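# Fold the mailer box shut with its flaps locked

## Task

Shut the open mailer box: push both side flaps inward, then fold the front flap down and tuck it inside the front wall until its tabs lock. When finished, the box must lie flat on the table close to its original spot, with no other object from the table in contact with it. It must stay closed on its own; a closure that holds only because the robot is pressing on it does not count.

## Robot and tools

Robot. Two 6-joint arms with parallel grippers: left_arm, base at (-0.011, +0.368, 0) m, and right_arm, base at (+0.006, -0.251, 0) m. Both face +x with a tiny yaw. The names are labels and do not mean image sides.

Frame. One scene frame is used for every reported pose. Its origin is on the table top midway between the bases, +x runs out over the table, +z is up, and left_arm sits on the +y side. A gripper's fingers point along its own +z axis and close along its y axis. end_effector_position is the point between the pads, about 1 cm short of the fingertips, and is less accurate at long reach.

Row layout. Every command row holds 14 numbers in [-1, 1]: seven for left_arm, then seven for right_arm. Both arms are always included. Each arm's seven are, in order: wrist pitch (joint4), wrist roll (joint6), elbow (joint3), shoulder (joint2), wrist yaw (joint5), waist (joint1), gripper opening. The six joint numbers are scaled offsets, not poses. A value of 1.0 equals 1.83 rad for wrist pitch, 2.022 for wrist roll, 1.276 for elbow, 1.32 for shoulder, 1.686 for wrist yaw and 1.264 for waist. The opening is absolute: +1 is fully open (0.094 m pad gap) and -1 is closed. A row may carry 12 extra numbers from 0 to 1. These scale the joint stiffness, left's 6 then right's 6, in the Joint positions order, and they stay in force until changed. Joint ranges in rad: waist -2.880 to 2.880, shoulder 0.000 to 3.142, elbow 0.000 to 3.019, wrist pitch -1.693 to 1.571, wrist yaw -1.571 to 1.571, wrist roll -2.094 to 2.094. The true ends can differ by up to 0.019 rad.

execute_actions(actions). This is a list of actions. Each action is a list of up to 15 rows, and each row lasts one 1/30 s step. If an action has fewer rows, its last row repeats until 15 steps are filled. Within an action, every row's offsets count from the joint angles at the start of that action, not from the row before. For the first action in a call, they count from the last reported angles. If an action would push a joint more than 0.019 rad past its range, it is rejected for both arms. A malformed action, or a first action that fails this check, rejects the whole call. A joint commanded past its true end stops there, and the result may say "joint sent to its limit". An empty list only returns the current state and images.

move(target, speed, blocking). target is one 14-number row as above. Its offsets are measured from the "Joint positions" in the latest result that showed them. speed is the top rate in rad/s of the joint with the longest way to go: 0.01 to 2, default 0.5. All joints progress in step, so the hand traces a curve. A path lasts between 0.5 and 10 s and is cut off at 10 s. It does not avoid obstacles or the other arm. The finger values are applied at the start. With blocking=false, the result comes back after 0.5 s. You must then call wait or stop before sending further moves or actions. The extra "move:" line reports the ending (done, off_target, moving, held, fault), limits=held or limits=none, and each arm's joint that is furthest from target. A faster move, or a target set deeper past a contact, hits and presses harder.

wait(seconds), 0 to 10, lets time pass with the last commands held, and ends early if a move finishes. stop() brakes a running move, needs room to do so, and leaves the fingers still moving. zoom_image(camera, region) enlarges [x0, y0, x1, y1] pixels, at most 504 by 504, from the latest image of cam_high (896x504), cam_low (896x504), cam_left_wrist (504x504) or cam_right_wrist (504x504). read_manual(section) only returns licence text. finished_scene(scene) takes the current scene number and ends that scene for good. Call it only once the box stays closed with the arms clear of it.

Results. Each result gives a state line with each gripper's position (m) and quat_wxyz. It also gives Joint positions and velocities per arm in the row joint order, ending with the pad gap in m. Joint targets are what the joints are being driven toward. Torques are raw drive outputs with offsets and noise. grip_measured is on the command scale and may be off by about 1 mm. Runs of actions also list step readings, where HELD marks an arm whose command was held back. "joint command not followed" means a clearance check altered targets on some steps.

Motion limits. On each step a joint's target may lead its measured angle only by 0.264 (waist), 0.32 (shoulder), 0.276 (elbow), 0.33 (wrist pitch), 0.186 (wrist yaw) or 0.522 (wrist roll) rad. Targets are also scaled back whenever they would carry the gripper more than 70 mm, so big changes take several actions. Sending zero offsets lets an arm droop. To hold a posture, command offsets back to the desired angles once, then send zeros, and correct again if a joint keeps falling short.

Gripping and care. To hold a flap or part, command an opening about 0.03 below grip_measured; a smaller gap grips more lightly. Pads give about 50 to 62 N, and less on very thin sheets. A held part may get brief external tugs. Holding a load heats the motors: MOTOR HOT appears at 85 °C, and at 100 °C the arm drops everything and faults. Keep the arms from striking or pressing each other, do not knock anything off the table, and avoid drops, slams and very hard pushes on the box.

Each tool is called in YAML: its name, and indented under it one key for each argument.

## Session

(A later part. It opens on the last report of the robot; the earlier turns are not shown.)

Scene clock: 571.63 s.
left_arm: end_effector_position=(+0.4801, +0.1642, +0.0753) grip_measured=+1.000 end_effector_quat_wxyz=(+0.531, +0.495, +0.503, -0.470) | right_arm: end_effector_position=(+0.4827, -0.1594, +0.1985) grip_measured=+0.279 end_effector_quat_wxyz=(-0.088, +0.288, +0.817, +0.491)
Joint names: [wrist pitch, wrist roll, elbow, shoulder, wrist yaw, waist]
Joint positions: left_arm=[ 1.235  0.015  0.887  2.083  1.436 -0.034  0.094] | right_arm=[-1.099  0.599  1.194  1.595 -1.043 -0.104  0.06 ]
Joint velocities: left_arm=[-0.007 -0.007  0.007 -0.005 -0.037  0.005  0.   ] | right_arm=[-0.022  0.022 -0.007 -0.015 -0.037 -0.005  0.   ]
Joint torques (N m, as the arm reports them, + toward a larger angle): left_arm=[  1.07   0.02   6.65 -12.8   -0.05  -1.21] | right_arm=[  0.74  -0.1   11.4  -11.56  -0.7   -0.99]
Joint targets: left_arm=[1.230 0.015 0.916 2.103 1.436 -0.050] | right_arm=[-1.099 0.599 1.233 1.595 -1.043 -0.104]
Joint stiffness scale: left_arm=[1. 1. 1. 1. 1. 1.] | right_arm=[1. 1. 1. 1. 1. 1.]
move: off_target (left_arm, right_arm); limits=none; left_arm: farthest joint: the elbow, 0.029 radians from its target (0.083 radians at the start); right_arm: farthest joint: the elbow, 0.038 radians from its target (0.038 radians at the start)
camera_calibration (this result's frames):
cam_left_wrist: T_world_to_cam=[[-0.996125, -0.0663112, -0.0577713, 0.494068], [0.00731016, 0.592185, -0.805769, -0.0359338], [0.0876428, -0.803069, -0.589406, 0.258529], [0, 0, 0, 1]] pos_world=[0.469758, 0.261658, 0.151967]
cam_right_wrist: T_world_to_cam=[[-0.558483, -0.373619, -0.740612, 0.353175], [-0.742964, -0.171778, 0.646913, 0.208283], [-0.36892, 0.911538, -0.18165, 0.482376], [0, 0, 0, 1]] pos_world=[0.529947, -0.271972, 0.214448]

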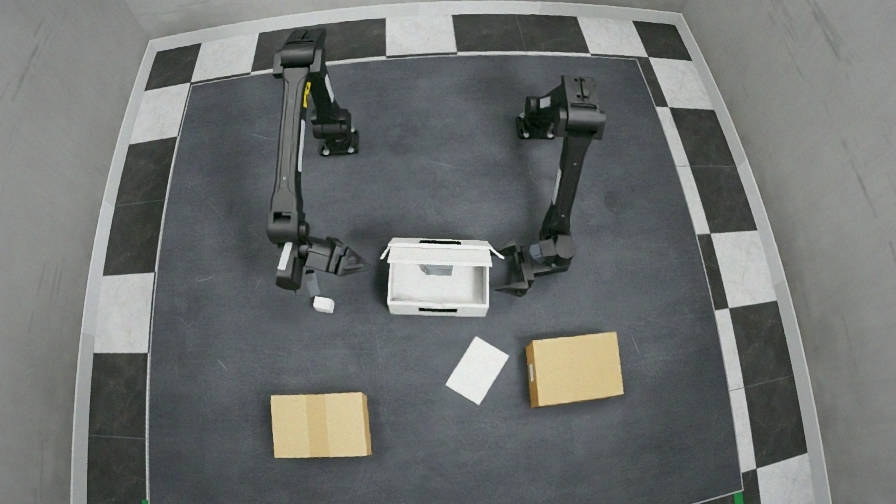

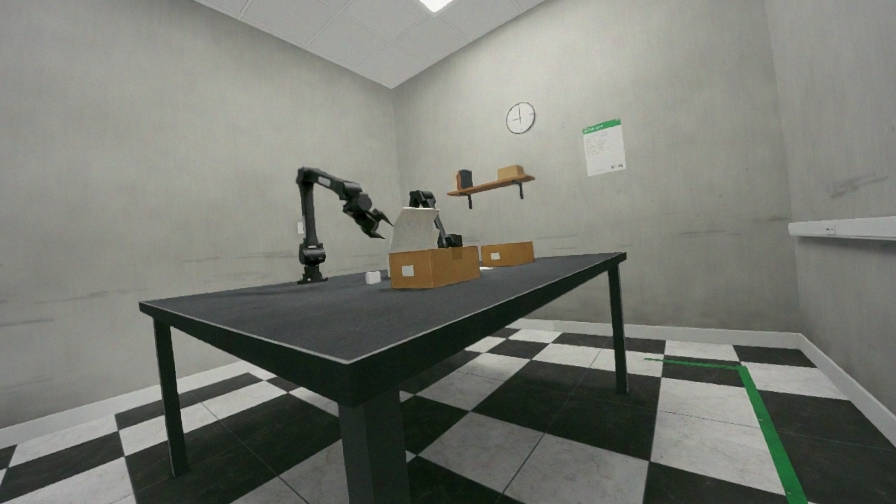

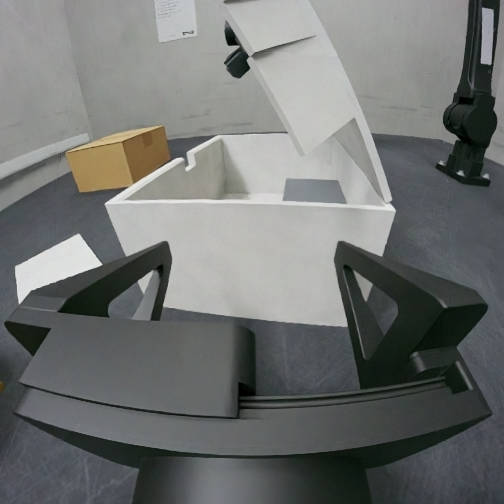

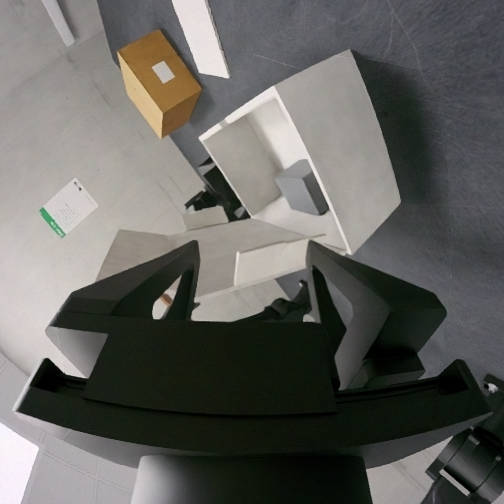

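move:
  target: [0,0,0.02,0,0,0,1, 0.1,-0.25,0.1,0.245,0,0,-1]
  speed: 0.3

move:
  target: [0,0,0.02,0,-0.03,0,1, 0,0,0.03,0,0,0.125,-1]
  speed: 0.07

Scene clock: 595.43 s.
left_arm: end_effector_position=(+0.4802, +0.1644, +0.0753) grip_measured=+1.000 end_effector_quat_wxyz=(+0.531, +0.495, +0.503, -0.470) | right_arm: end_effector_position=(+0.5445, -0.1669, +0.0808) grip_measured=-0.996 end_effector_quat_wxyz=(+0.011, +0.093, +0.862, +0.498)
Joint names: [wrist pitch, wrist roll, elbow, shoulder, wrist yaw, waist]
Joint positions: left_arm=[ 1.235  0.015  0.887  2.083  1.436 -0.034  0.094] | right_arm=[-0.929  0.106  1.285  1.91  -1.043 -0.104  0.   ]
Joint velocities: left_arm=[ 0.007  0.037 -0.007 -0.015 -0.022 -0.015  0.   ] | right_arm=[ 0.002 -0.007 -0.007  0.005 -0.051 -0.005  0.001]
Joint torques (N m, as the arm reports them, + toward a larger angle): left_arm=[  1.3    0.01   6.36 -14.37  -0.06  -0.1 ] | right_arm=[  1.22  -0.24  10.35 -14.48  -0.71  -0.68]
Joint targets: left_arm=[1.235 0.015 0.912 2.083 1.436 -0.034] | right_arm=[-0.916 0.094 1.322 1.918 -1.043 -0.104]
Joint stiffness scale: left_arm=[1. 1. 1. 1. 1. 1.] | right_arm=[1. 1. 1. 1. 1. 1.]
move: off_target (left_arm, right_arm); limits=none; left_arm: farthest joint: the elbow, 0.026 radians from its target (0.026 radians at the start); right_arm: farthest joint: the elbow, 0.037 radians from its target (0.127 radians at the start)
camera_calibration (this result's frames):
cam_left_wrist: T_world_to_cam=[[-0.9961, -0.0666911, -0.0577713, 0.494208], [0.00708425, 0.592188, -0.805769, -0.0359373], [0.0879491, -0.803035, -0.589406, 0.25852], [0, 0, 0, 1]] pos_world=[0.469799, 0.261842, 0.151967]
cam_right_wrist: T_world_to_cam=[[-0.150494, -0.507541, -0.848383, 0.0619911], [-0.865915, -0.346397, 0.360834, 0.38992], [-0.477015, 0.78893, -0.387357, 0.545567], [0, 0, 0, 1]] pos_world=[0.607211, -0.263884, 0.123225]

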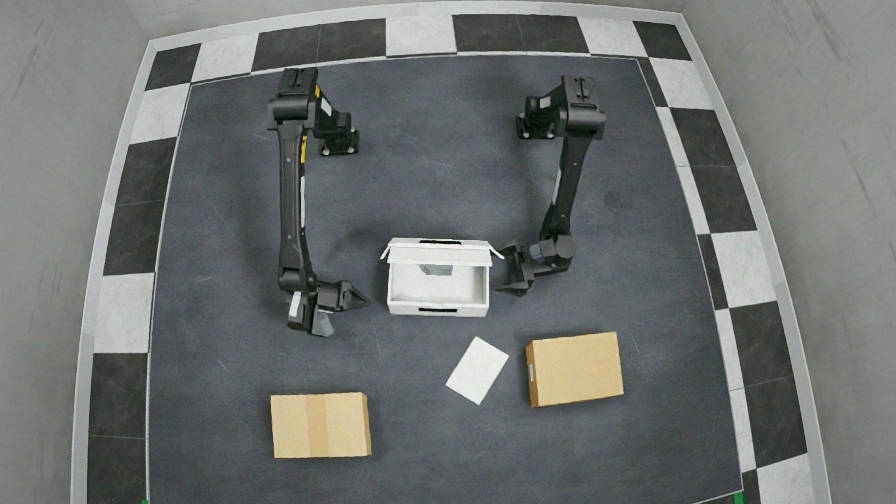

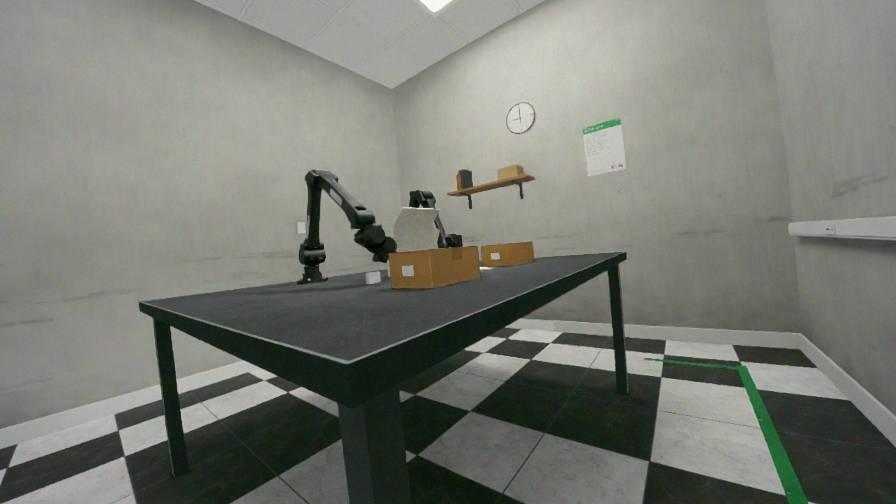

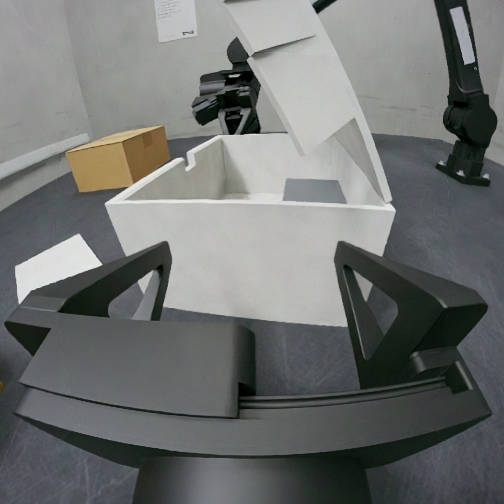

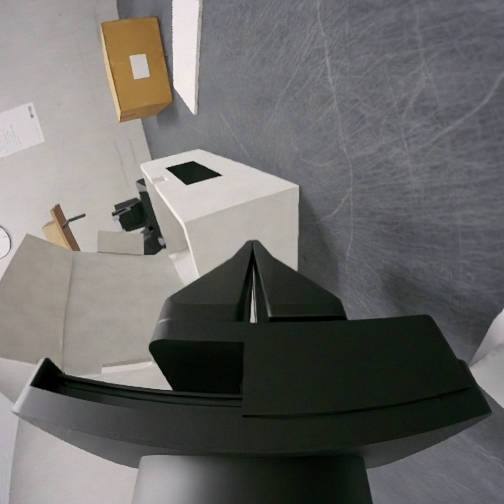

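Scene clock: 598.00 s.
left_arm: end_effector_position=(+0.4887, +0.1701, +0.0756) grip_measured=+1.000 end_effector_quat_wxyz=(+0.542, +0.482, +0.514, -0.457) | right_arm: end_effector_position=(+0.5347, -0.1094, +0.0816) grip_measured=-0.996 end_effector_quat_wxyz=(-0.014, +0.045, +0.868, +0.494)
Joint names: [wrist pitch, wrist roll, elbow, shoulder, wrist yaw, waist]
Joint positions: left_arm=[ 1.235  0.015  0.887  2.083  1.398 -0.023  0.094] | right_arm=[-0.929  0.106  1.292  1.91  -1.034  0.005  0.   ]
Joint velocities: left_arm=[ 0.007 -0.007 -0.012 -0.015 -0.037 -0.005  0.   ] | right_arm=[-0.002  0.037 -0.017 -0.005 -0.022 -0.005  0.001]
Joint torques (N m, as the arm reports them, + toward a larger angle): left_arm=[  1.34   0.01   6.39 -14.36  -0.61  -0.93] | right_arm=[  0.74  -0.12   9.87 -15.2   -1.1    3.63]
Joint targets: left_arm=[1.235 0.015 0.912 2.083 1.385 -0.034] | right_arm=[-0.929 0.106 1.324 1.910 -1.043 0.054]
Joint stiffness scale: left_arm=[1. 1. 1. 1. 1. 1.] | right_arm=[1. 1. 1. 1. 1. 1.]
move: off_target (left_arm, right_arm); limits=none; left_arm: farthest joint: the elbow, 0.026 radians from its target (0.026 radians at the start); right_arm: farthest joint: the waist, 0.049 radians from its target (0.158 radians at the start)
camera_calibration (this result's frames):
cam_left_wrist: T_world_to_cam=[[-0.991751, -0.11453, -0.0575515, 0.509094], [-0.0214037, 0.590672, -0.806628, -0.0249323], [0.126377, -0.798742, -0.588251, 0.2429], [0, 0, 0, 1]] pos_world=[0.473664, 0.267048, 0.152074]
cam_right_wrist: T_world_to_cam=[[-0.0884981, -0.528734, -0.844161, 0.0545512], [-0.825399, -0.435467, 0.359283, 0.369778], [-0.55757, 0.728566, -0.397879, 0.533188], [0, 0, 0, 1]] pos_world=[0.607332, -0.198593, 0.125339]

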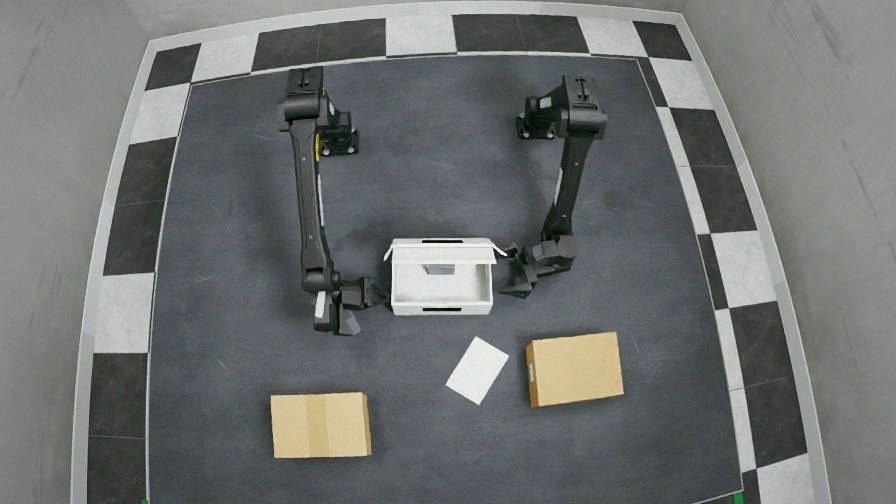

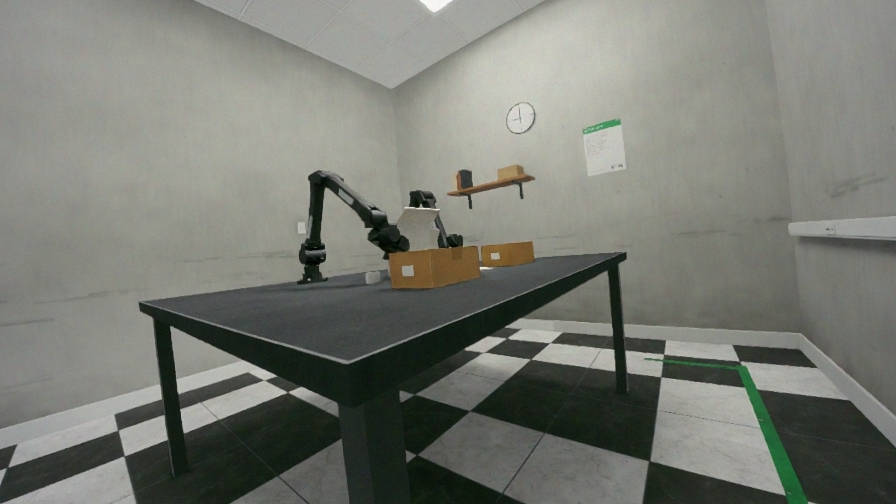

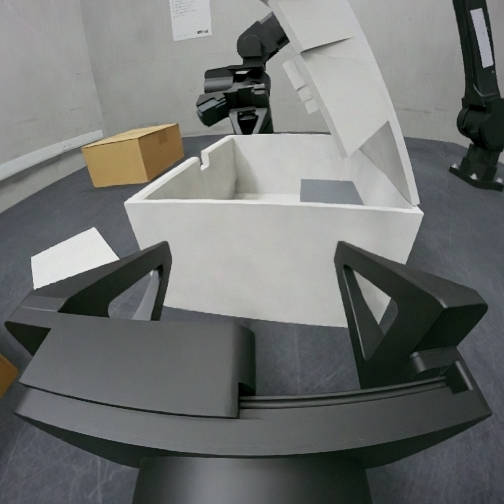

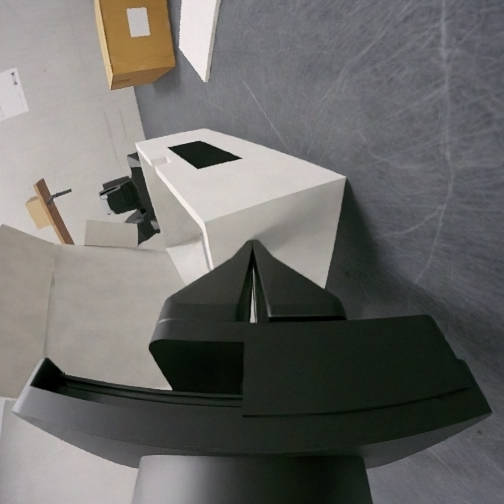

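move:
  target: [0,0,0.02,0,0,0.16,0.45, 0,0,0.03,0,0,-0.13,-1]
  speed: 0.2

move:
  target: [-0.7,0,0.38,-0.31,-0.1,0,0.45, -0.16,0.315,-0.06,-0.25,0,0,0.45]
  speed: 0.7

Scene clock: 622.80 s.
left_arm: end_effector_position=(+0.5184, +0.2757, +0.0755) grip_measured=+0.452 end_effector_quat_wxyz=(+0.586, +0.427, +0.561, -0.400) | right_arm: end_effector_position=(+0.5503, -0.1937, +0.0815) grip_measured=-0.996 end_effector_quat_wxyz=(+0.025, +0.112, +0.862, +0.493)
Joint names: [wrist pitch, wrist roll, elbow, shoulder, wrist yaw, waist]
Joint positions: left_arm=[1.235 0.015 0.886 2.083 1.398 0.181 0.068] | right_arm=[-0.929  0.106  1.292  1.91  -1.033 -0.151  0.   ]
Joint velocities: left_arm=[ 0.002 -0.037  0.007 -0.005  0.007 -0.015 -0.   ] | right_arm=[ 0.002  0.037 -0.007 -0.005  0.037 -0.005  0.001]
Joint torques (N m, as the arm reports them, + toward a larger angle): left_arm=[  1.33   0.01   6.42 -14.21  -0.07  -0.36] | right_arm=[  0.8   -0.1   10.51 -14.47  -0.72  -1.03]
Joint targets: left_arm=[1.235 0.015 0.912 2.083 1.398 0.179] | right_arm=[-0.929 0.106 1.330 1.910 -1.034 -0.159]
Joint stiffness scale: left_arm=[1. 1. 1. 1. 1. 1.] | right_arm=[1. 1. 1. 1. 1. 1.]
move: off_target (left_arm, right_arm); limits=none; left_arm: farthest joint: the elbow, 0.026 radians from its target (0.026 radians at the start); right_arm: farthest joint: the elbow, 0.039 radians from its target (0.039 radians at the start)
camera_calibration (this result's frames):
cam_left_wrist: T_world_to_cam=[[-0.947858, -0.313522, -0.0571762, 0.582671], [-0.141198, 0.573976, -0.806607, -0.0200378], [0.285707, -0.756476, -0.588316, 0.229191], [0, 0, 0, 1]] pos_world=[0.483978, 0.367559, 0.151989]
cam_right_wrist: T_world_to_cam=[[-0.170146, -0.509378, -0.843555, 0.059835], [-0.883211, -0.300815, 0.35979, 0.403904], [-0.437023, 0.806253, -0.398706, 0.552082], [0, 0, 0, 1]] pos_world=[0.608185, -0.293139, 0.125272]

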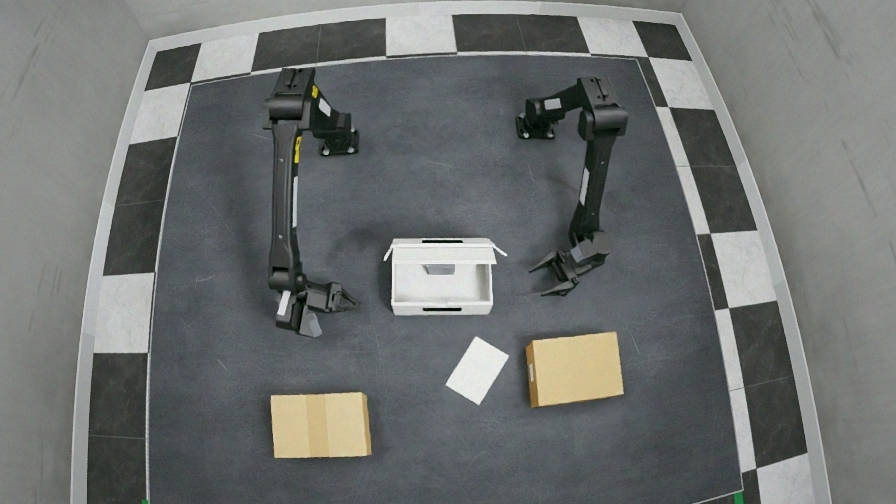

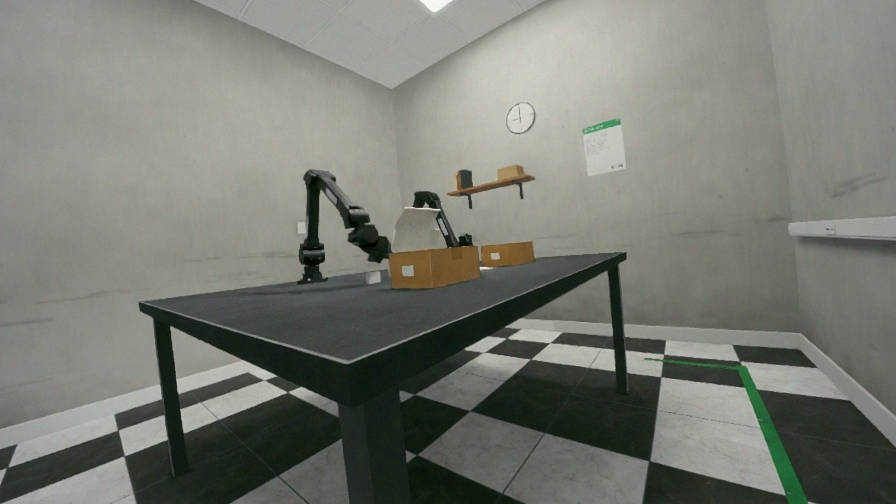

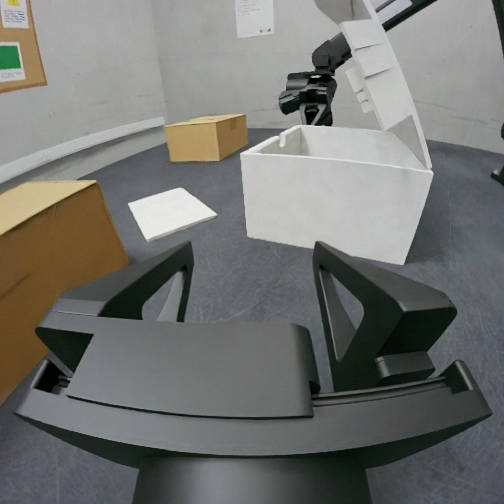

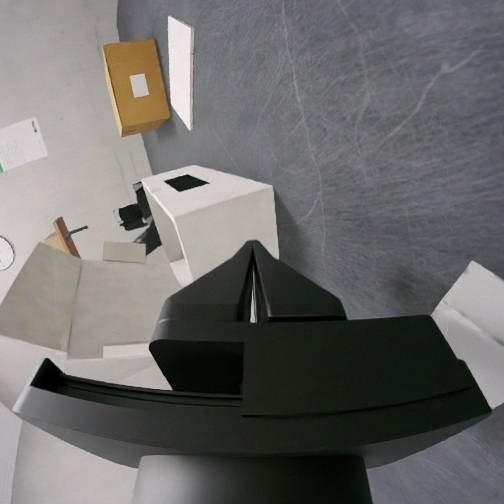

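Scene clock: 625.40 s.
left_arm: end_effector_position=(+0.6189, +0.2980, +0.3099) grip_measured=+0.452 end_effector_quat_wxyz=(+0.487, +0.272, +0.701, -0.445) | right_arm: end_effector_position=(+0.4738, -0.1808, +0.2075) grip_measured=+0.448 end_effector_quat_wxyz=(-0.142, +0.380, +0.782, +0.473)
Joint names: [wrist pitch, wrist roll, elbow, shoulder, wrist yaw, waist]
Joint positions: left_arm=[-0.041  0.015  1.328  1.693  1.234  0.181  0.068] | right_arm=[-1.211  0.731  1.214  1.585 -1.033 -0.151  0.068]
Joint velocities: left_arm=[-0.002 -0.022 -0.002 -0.015  0.007 -0.015 -0.   ] | right_arm=[-0.007 -0.051 -0.017 -0.015  0.007 -0.005 -0.   ]
Joint torques (N m, as the arm reports them, + toward a larger angle): left_arm=[  1.2    0.05  12.69 -16.64   0.07  -0.11] | right_arm=[  0.29   0.01   8.47 -11.6   -0.69  -0.42]
Joint targets: left_arm=[-0.046 0.015 1.371 1.674 1.230 0.181] | right_arm=[-1.222 0.743 1.215 1.580 -1.033 -0.151]
Joint stiffness scale: left_arm=[1. 1. 1. 1. 1. 1.] | right_arm=[1. 1. 1. 1. 1. 1.]
move: off_target (left_arm); limits=none; left_arm: farthest joint: the elbow, 0.043 radians from its target (0.484 radians at the start); right_arm: farthest joint: the wrist roll, 0.012 radians from its target (0.637 radians at the start)
camera_calibration (this result's frames):
cam_left_wrist: T_world_to_cam=[[-0.816938, -0.454668, 0.354809, 0.531717], [-0.561886, 0.488806, -0.667348, 0.413052], [0.129989, -0.744544, -0.654796, 0.468631], [0, 0, 0, 1]] pos_world=[0.605551, 0.388769, 0.393849]
cam_right_wrist: T_world_to_cam=[[-0.729662, -0.286248, -0.621012, 0.419013], [-0.619498, -0.10778, 0.777564, 0.118091], [-0.289509, 0.952074, -0.098687, 0.452737], [0, 0, 0, 1]] pos_world=[0.509967, -0.29837, 0.213069]

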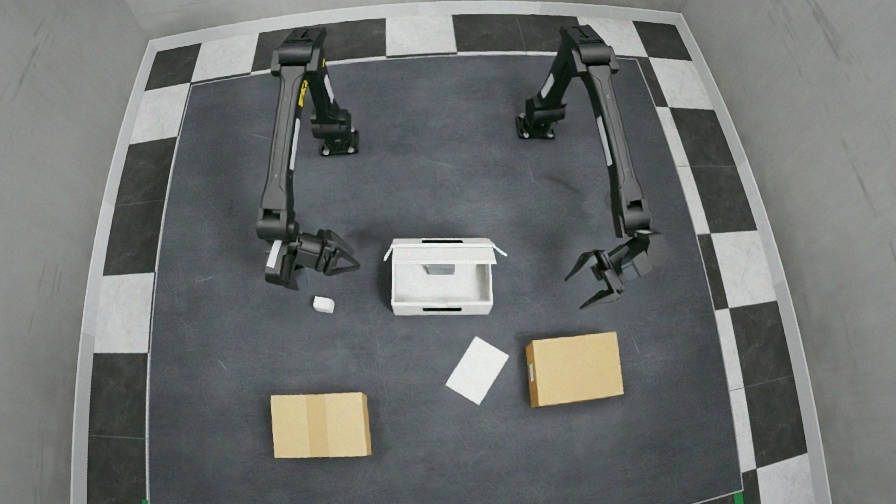

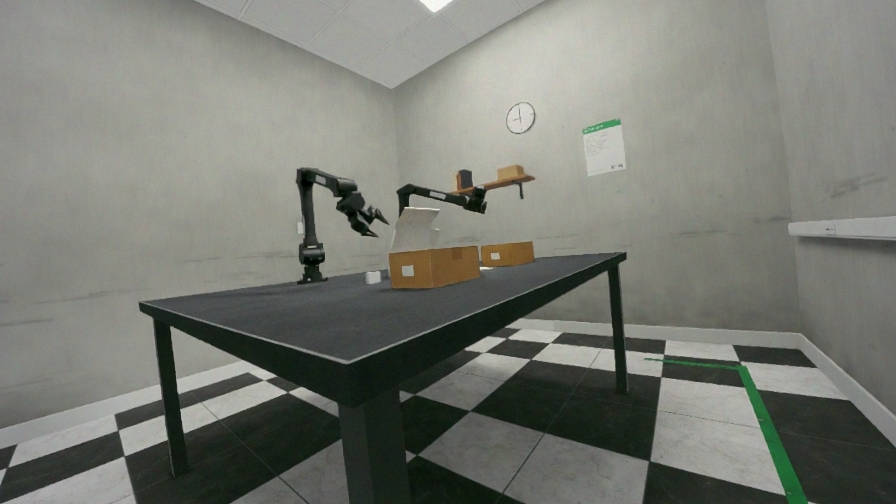

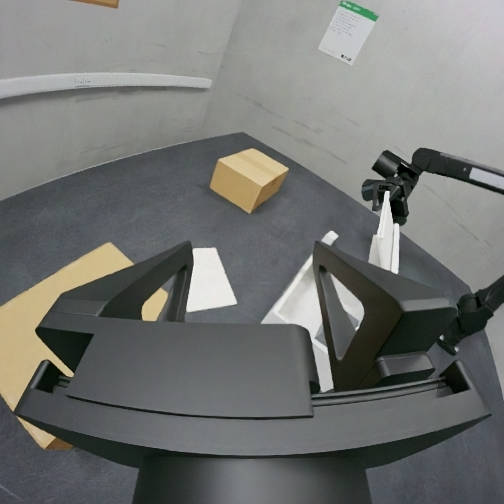

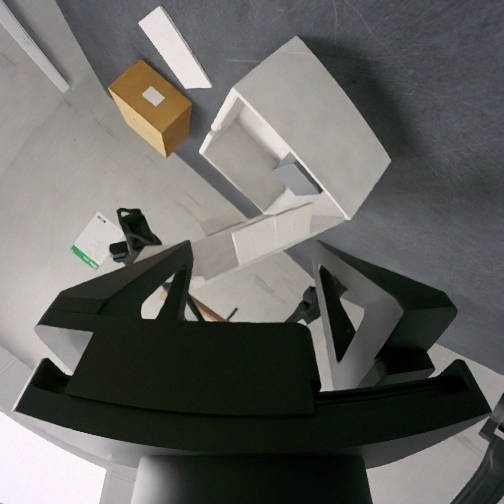

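move:
  target: [-0.68,-0.375,0.03,-0.01,-0.112,-0.13,0.45, -0.02,0,0,0,0,0.085,0.45]
  speed: 0.6

zoom_image:
  camera: "cam_high"
  region: [320, 190, 570, 340]

Scene clock: 636.87 s.
left_arm: end_effector_position=(+0.4675, +0.2133, +0.2018) grip_measured=+0.452 end_effector_quat_wxyz=(-0.210, -0.321, +0.804, -0.455) | right_arm: end_effector_position=(+0.4611, -0.1372, +0.2076) grip_measured=+0.448 end_effector_quat_wxyz=(-0.175, +0.349, +0.797, +0.462)
Joint names: [wrist pitch, wrist roll, elbow, shoulder, wrist yaw, waist]
Joint positions: left_arm=[-1.278 -0.728  1.326  1.693  1.049  0.021  0.068] | right_arm=[-1.236  0.731  1.214  1.585 -1.033 -0.058  0.068]
Joint velocities: left_arm=[ 0.002 -0.037 -0.007  0.005 -0.066 -0.015 -0.001] | right_arm=[ 0.002  0.066 -0.017 -0.005  0.037 -0.015 -0.001]
Joint torques (N m, as the arm reports them, + toward a larger angle): left_arm=[ -0.38  -0.05  11.38 -14.68   0.39  -0.43] | right_arm=[  0.26  -0.07   8.14 -11.51  -0.67   0.48]
Joint targets: left_arm=[-1.285 -0.743 1.367 1.680 1.045 0.017] | right_arm=[-1.247 0.731 1.214 1.585 -1.033 -0.044]
Joint stiffness scale: left_arm=[1. 1. 1. 1. 1. 1.] | right_arm=[1. 1. 1. 1. 1. 1.]
move: off_target (left_arm); limits=none; left_arm: farthest joint: the elbow, 0.040 radians from its target (0.038 radians at the start); right_arm: farthest joint: the waist, 0.014 radians from its target (0.108 radians at the start)
camera_calibration (this result's frames):
cam_left_wrist: T_world_to_cam=[[0.703699, -0.37986, 0.600428, -0.368538], [-0.543544, 0.256419, 0.799255, 0.042296], [-0.457566, -0.888794, -0.0260289, 0.533073], [0, 0, 0, 1]] pos_world=[0.526246, 0.322954, 0.20135]
cam_right_wrist: T_world_to_cam=[[-0.715904, -0.351647, -0.603179, 0.403244], [-0.586271, -0.166394, 0.792843, 0.0882787], [-0.379166, 0.921226, -0.0870388, 0.442207], [0, 0, 0, 1]] pos_world=[0.50811, -0.250884, 0.211727]

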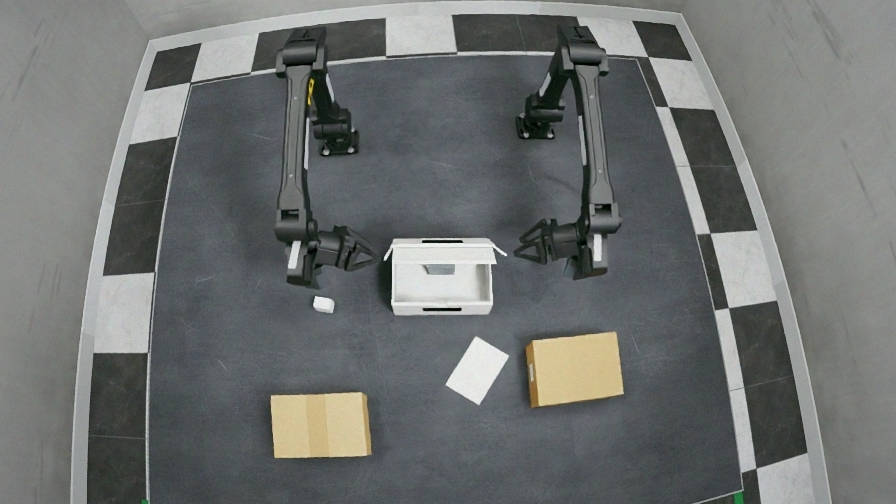

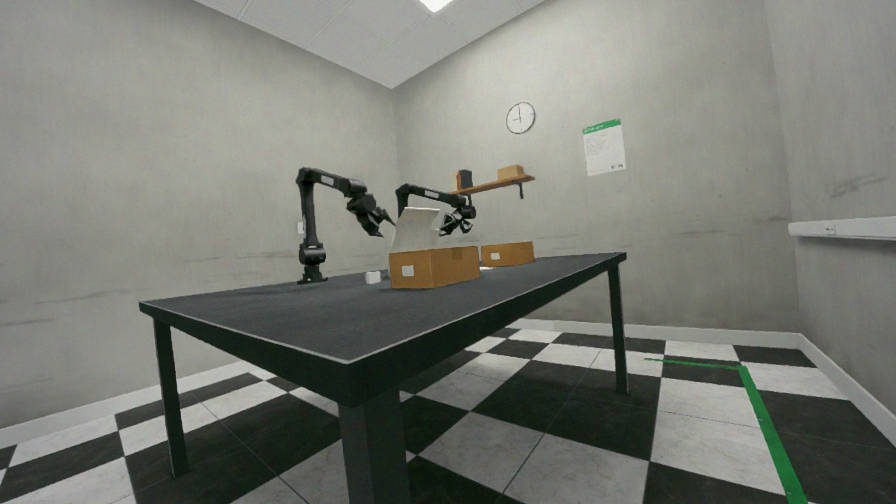

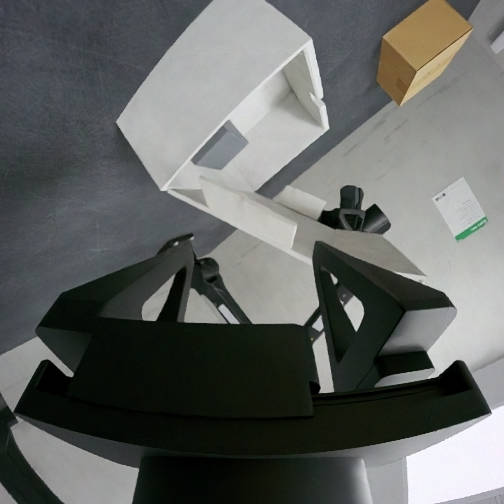

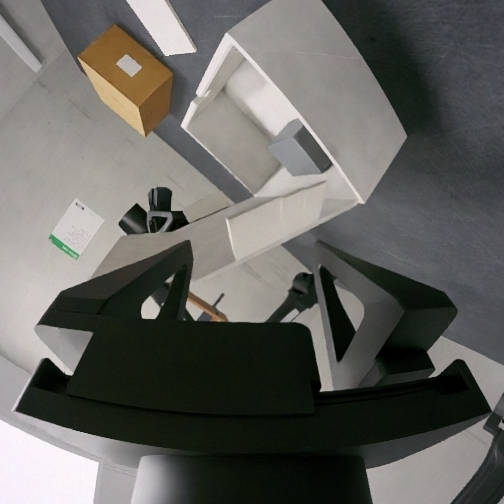

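Region (320, 190, 570, 340) of cam_high's 896x504 image, scaled by 2.016, with more detail than that image has; it fills the top 302 rows of this view, and the rest is white.

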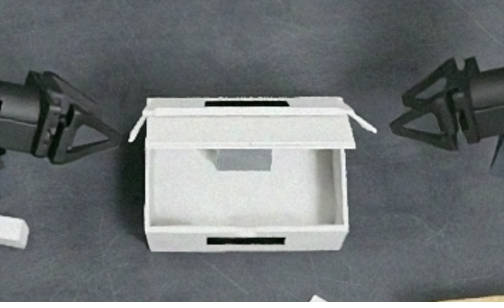

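move:
  target: [0.045,0,0.031,0,0,-0.085,0.45, 0.02,0,0,0,0,0.07,0.45]
  speed: 0.06

zoom_image:
  camera: "cam_high"
  region: [320, 190, 570, 340]

zoom_image:
  camera: "cam_low"
  region: [360, 190, 470, 270]

Scene clock: 652.50 s.
left_arm: end_effector_position=(+0.4601, +0.1638, +0.2006) grip_measured=+0.452 end_effector_quat_wxyz=(-0.206, -0.263, +0.825, -0.456) | right_arm: end_effector_position=(+0.4552, -0.1036, +0.2075) grip_measured=+0.448 end_effector_quat_wxyz=(-0.182, +0.313, +0.811, +0.459)
Joint names: [wrist pitch, wrist roll, elbow, shoulder, wrist yaw, waist]
Joint positions: left_arm=[-1.205 -0.729  1.324  1.693  1.049 -0.081  0.068] | right_arm=[-1.212  0.731  1.214  1.585 -1.033  0.017  0.068]
Joint velocities: left_arm=[-0.012 -0.037  0.002  0.005 -0.066 -0.015 -0.   ] | right_arm=[-0.032 -0.066  0.012  0.005  0.007 -0.005  0.001]
Joint torques (N m, as the arm reports them, + toward a larger angle): left_arm=[  0.58   0.08  11.55 -13.74   0.57  -0.49] | right_arm=[  1.27  -0.03   8.05 -11.81  -0.65   1.08]
Joint targets: left_arm=[-1.195 -0.728 1.366 1.693 1.049 -0.086] | right_arm=[-1.199 0.731 1.214 1.585 -1.033 0.031]
Joint stiffness scale: left_arm=[1. 1. 1. 1. 1. 1.] | right_arm=[1. 1. 1. 1. 1. 1.]
move: off_target (left_arm); limits=none; left_arm: farthest joint: the elbow, 0.041 radians from its target (0.039 radians at the start); right_arm: farthest joint: the waist, 0.014 radians from its target (0.089 radians at the start)
camera_calibration (this result's frames):
cam_left_wrist: T_world_to_cam=[[0.617865, -0.444755, 0.64841, -0.340914], [-0.568684, 0.316718, 0.759137, 0.0615673], [-0.542993, -0.837784, -0.0572357, 0.522885], [0, 0, 0, 1]] pos_world=[0.529575, 0.266942, 0.204242]
cam_right_wrist: T_world_to_cam=[[-0.672943, -0.404122, -0.619543, 0.389203], [-0.591091, -0.209749, 0.778856, 0.0911072], [-0.444702, 0.890332, -0.0977238, 0.437804], [0, 0, 0, 1]] pos_world=[0.510456, -0.213396, 0.212952]

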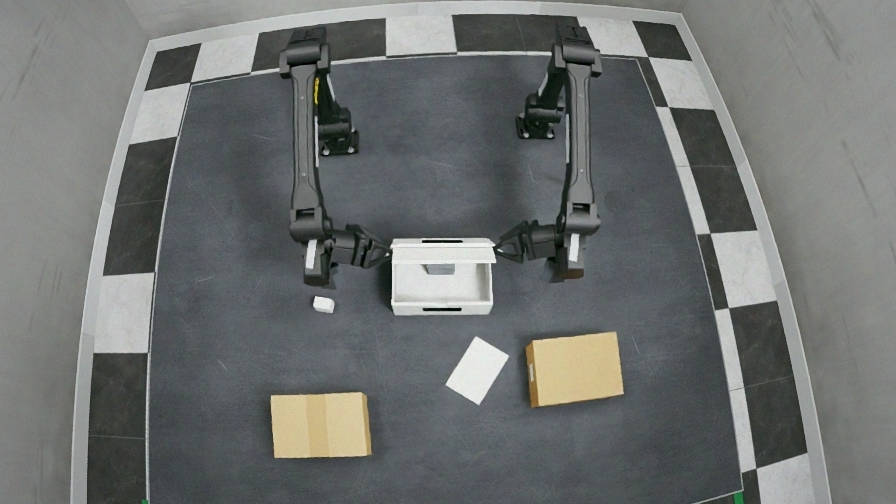

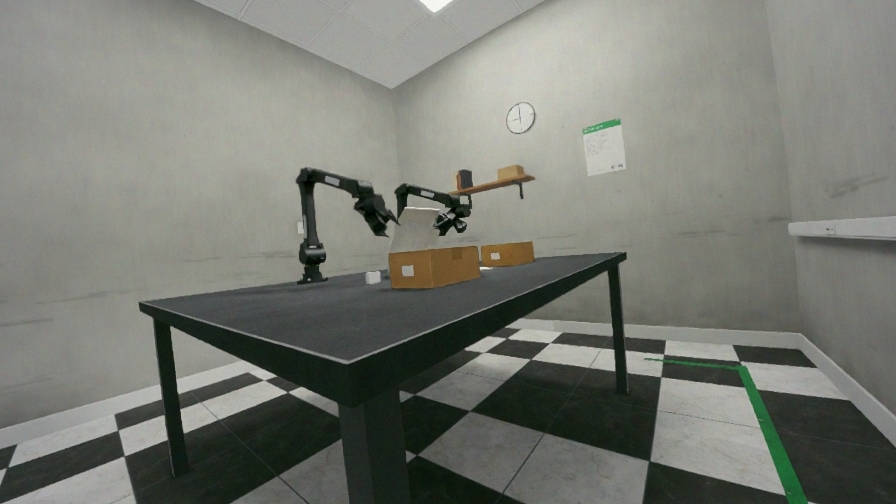

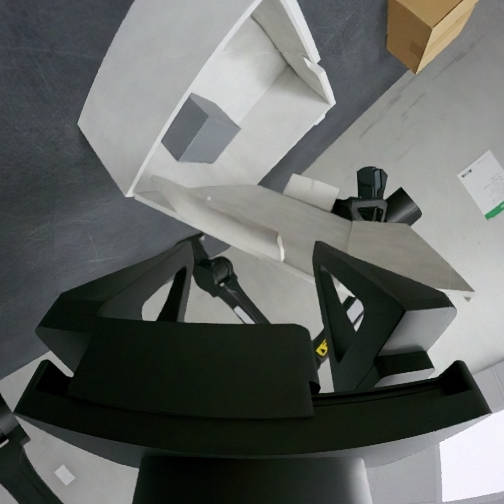

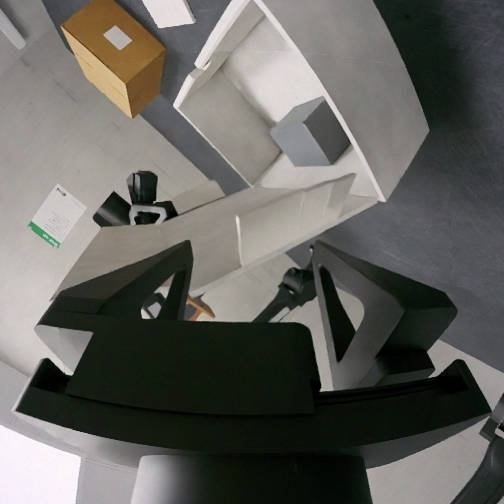

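Region (320, 190, 570, 340) of cam_high's 896x504 image, scaled by 2.016, with more detail than that image has; it fills the top 302 rows of this view, and the rest is white.

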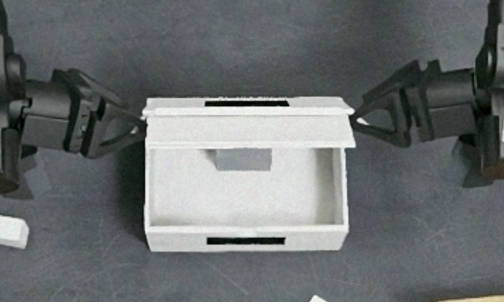

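Region (360, 190, 470, 270) of cam_low's 896x504 image, scaled by 4.582, with more detail than that image has; it fills the top 367 rows of this view, and the rest is white.

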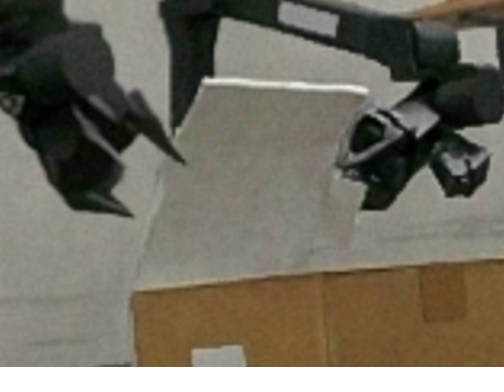

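move:
  target: [0.035,0,0.031,0,0,-0.042,0.45, 0.022,0,0,0,0,0.036,0.45]
  speed: 0.05

zoom_image:
  camera: "cam_high"
  region: [320, 190, 570, 340]

zoom_image:
  camera: "cam_low"
  region: [360, 190, 470, 270]

Scene clock: 661.37 s.
left_arm: end_effector_position=(+0.4596, +0.1456, +0.2004) grip_measured=+0.452 end_effector_quat_wxyz=(-0.196, -0.236, +0.833, -0.461) | right_arm: end_effector_position=(+0.4547, -0.0895, +0.2075) grip_measured=+0.448 end_effector_quat_wxyz=(-0.178, +0.294, +0.818, +0.460)
Joint names: [wrist pitch, wrist roll, elbow, shoulder, wrist yaw, waist]
Joint positions: left_arm=[-1.157 -0.729  1.323  1.693  1.049 -0.118  0.068] | right_arm=[-1.185  0.731  1.214  1.585 -1.033  0.048  0.068]
Joint velocities: left_arm=[-0.012 -0.037 -0.017 -0.005  0.022  0.005 -0.001] | right_arm=[ 0.007 -0.022 -0.022  0.005 -0.007 -0.015  0.001]
Joint torques (N m, as the arm reports them, + toward a larger angle): left_arm=[  0.91   0.09  11.58 -13.87   0.57  -1.5 ] | right_arm=[  1.53  -0.11   8.27 -12.16  -0.66   0.21]
Joint targets: left_arm=[-1.141 -0.729 1.364 1.693 1.049 -0.135] | right_arm=[-1.172 0.731 1.214 1.585 -1.033 0.062]
Joint stiffness scale: left_arm=[1. 1. 1. 1. 1. 1.] | right_arm=[1. 1. 1. 1. 1. 1.]
move: off_target (left_arm); limits=none; left_arm: farthest joint: the elbow, 0.040 radians from its target (0.039 radians at the start); right_arm: farthest joint: the waist, 0.014 radians from its target (0.046 radians at the start)
camera_calibration (this result's frames):
cam_left_wrist: T_world_to_cam=[[0.570118, -0.462374, 0.679099, -0.33019], [-0.591532, 0.342604, 0.729871, 0.0798587], [-0.570136, -0.817822, -0.0781843, 0.521109], [0, 0, 0, 1]] pos_world=[0.532589, 0.246143, 0.206688]
cam_right_wrist: T_world_to_cam=[[-0.642958, -0.424415, -0.637555, 0.382888], [-0.605106, -0.228815, 0.762555, 0.101851], [-0.469522, 0.876079, -0.109698, 0.437537], [0, 0, 0, 1]] pos_world=[0.513245, -0.197509, 0.214441]

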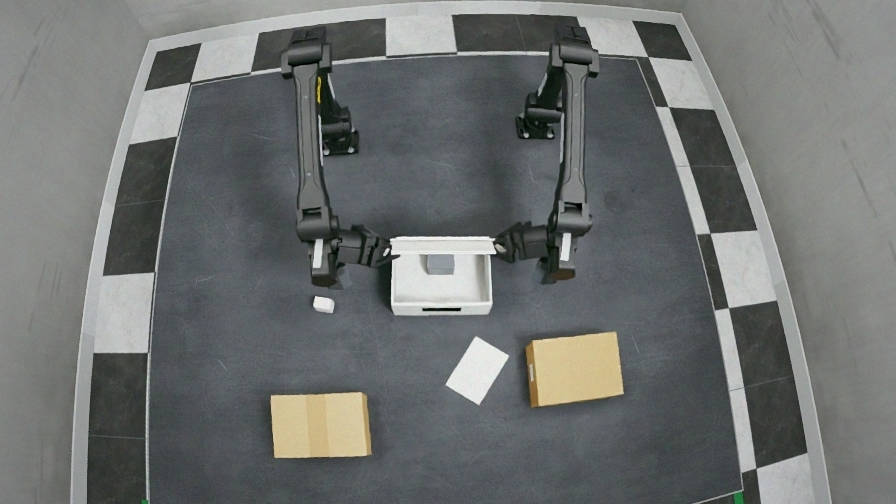

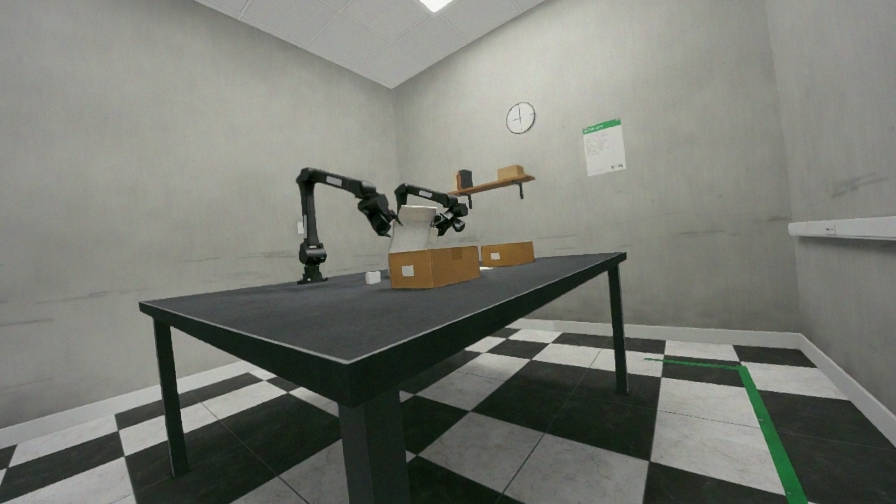

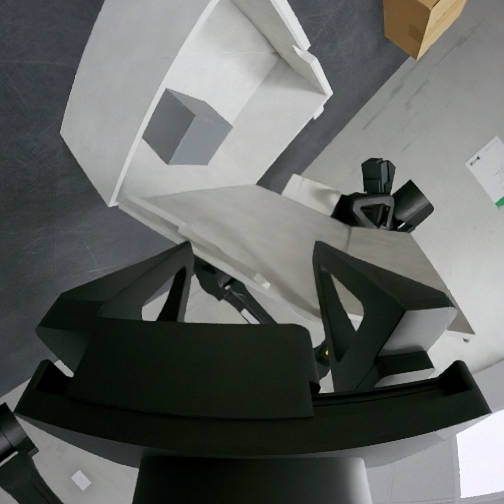

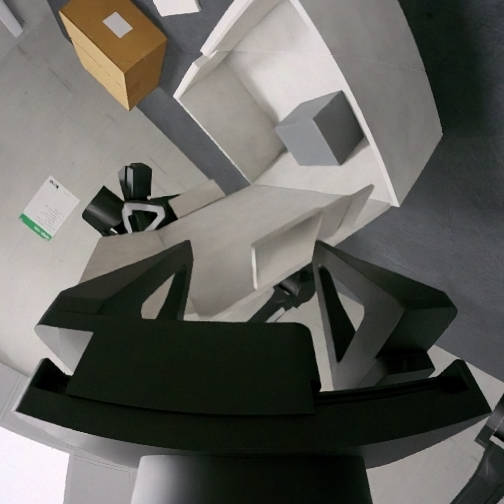

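Region (320, 190, 570, 340) of cam_high's 896x504 image, scaled by 2.016, with more detail than that image has; it fills the top 302 rows of this view, and the rest is white.

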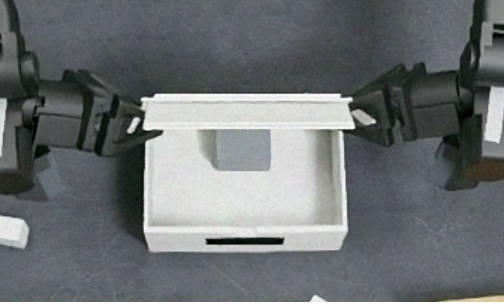

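Region (360, 190, 470, 270) of cam_low's 896x504 image, scaled by 4.582, with more detail than that image has; it fills the top 367 rows of this view, and the rest is white.

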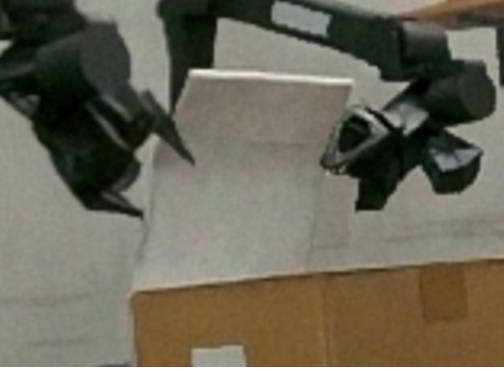

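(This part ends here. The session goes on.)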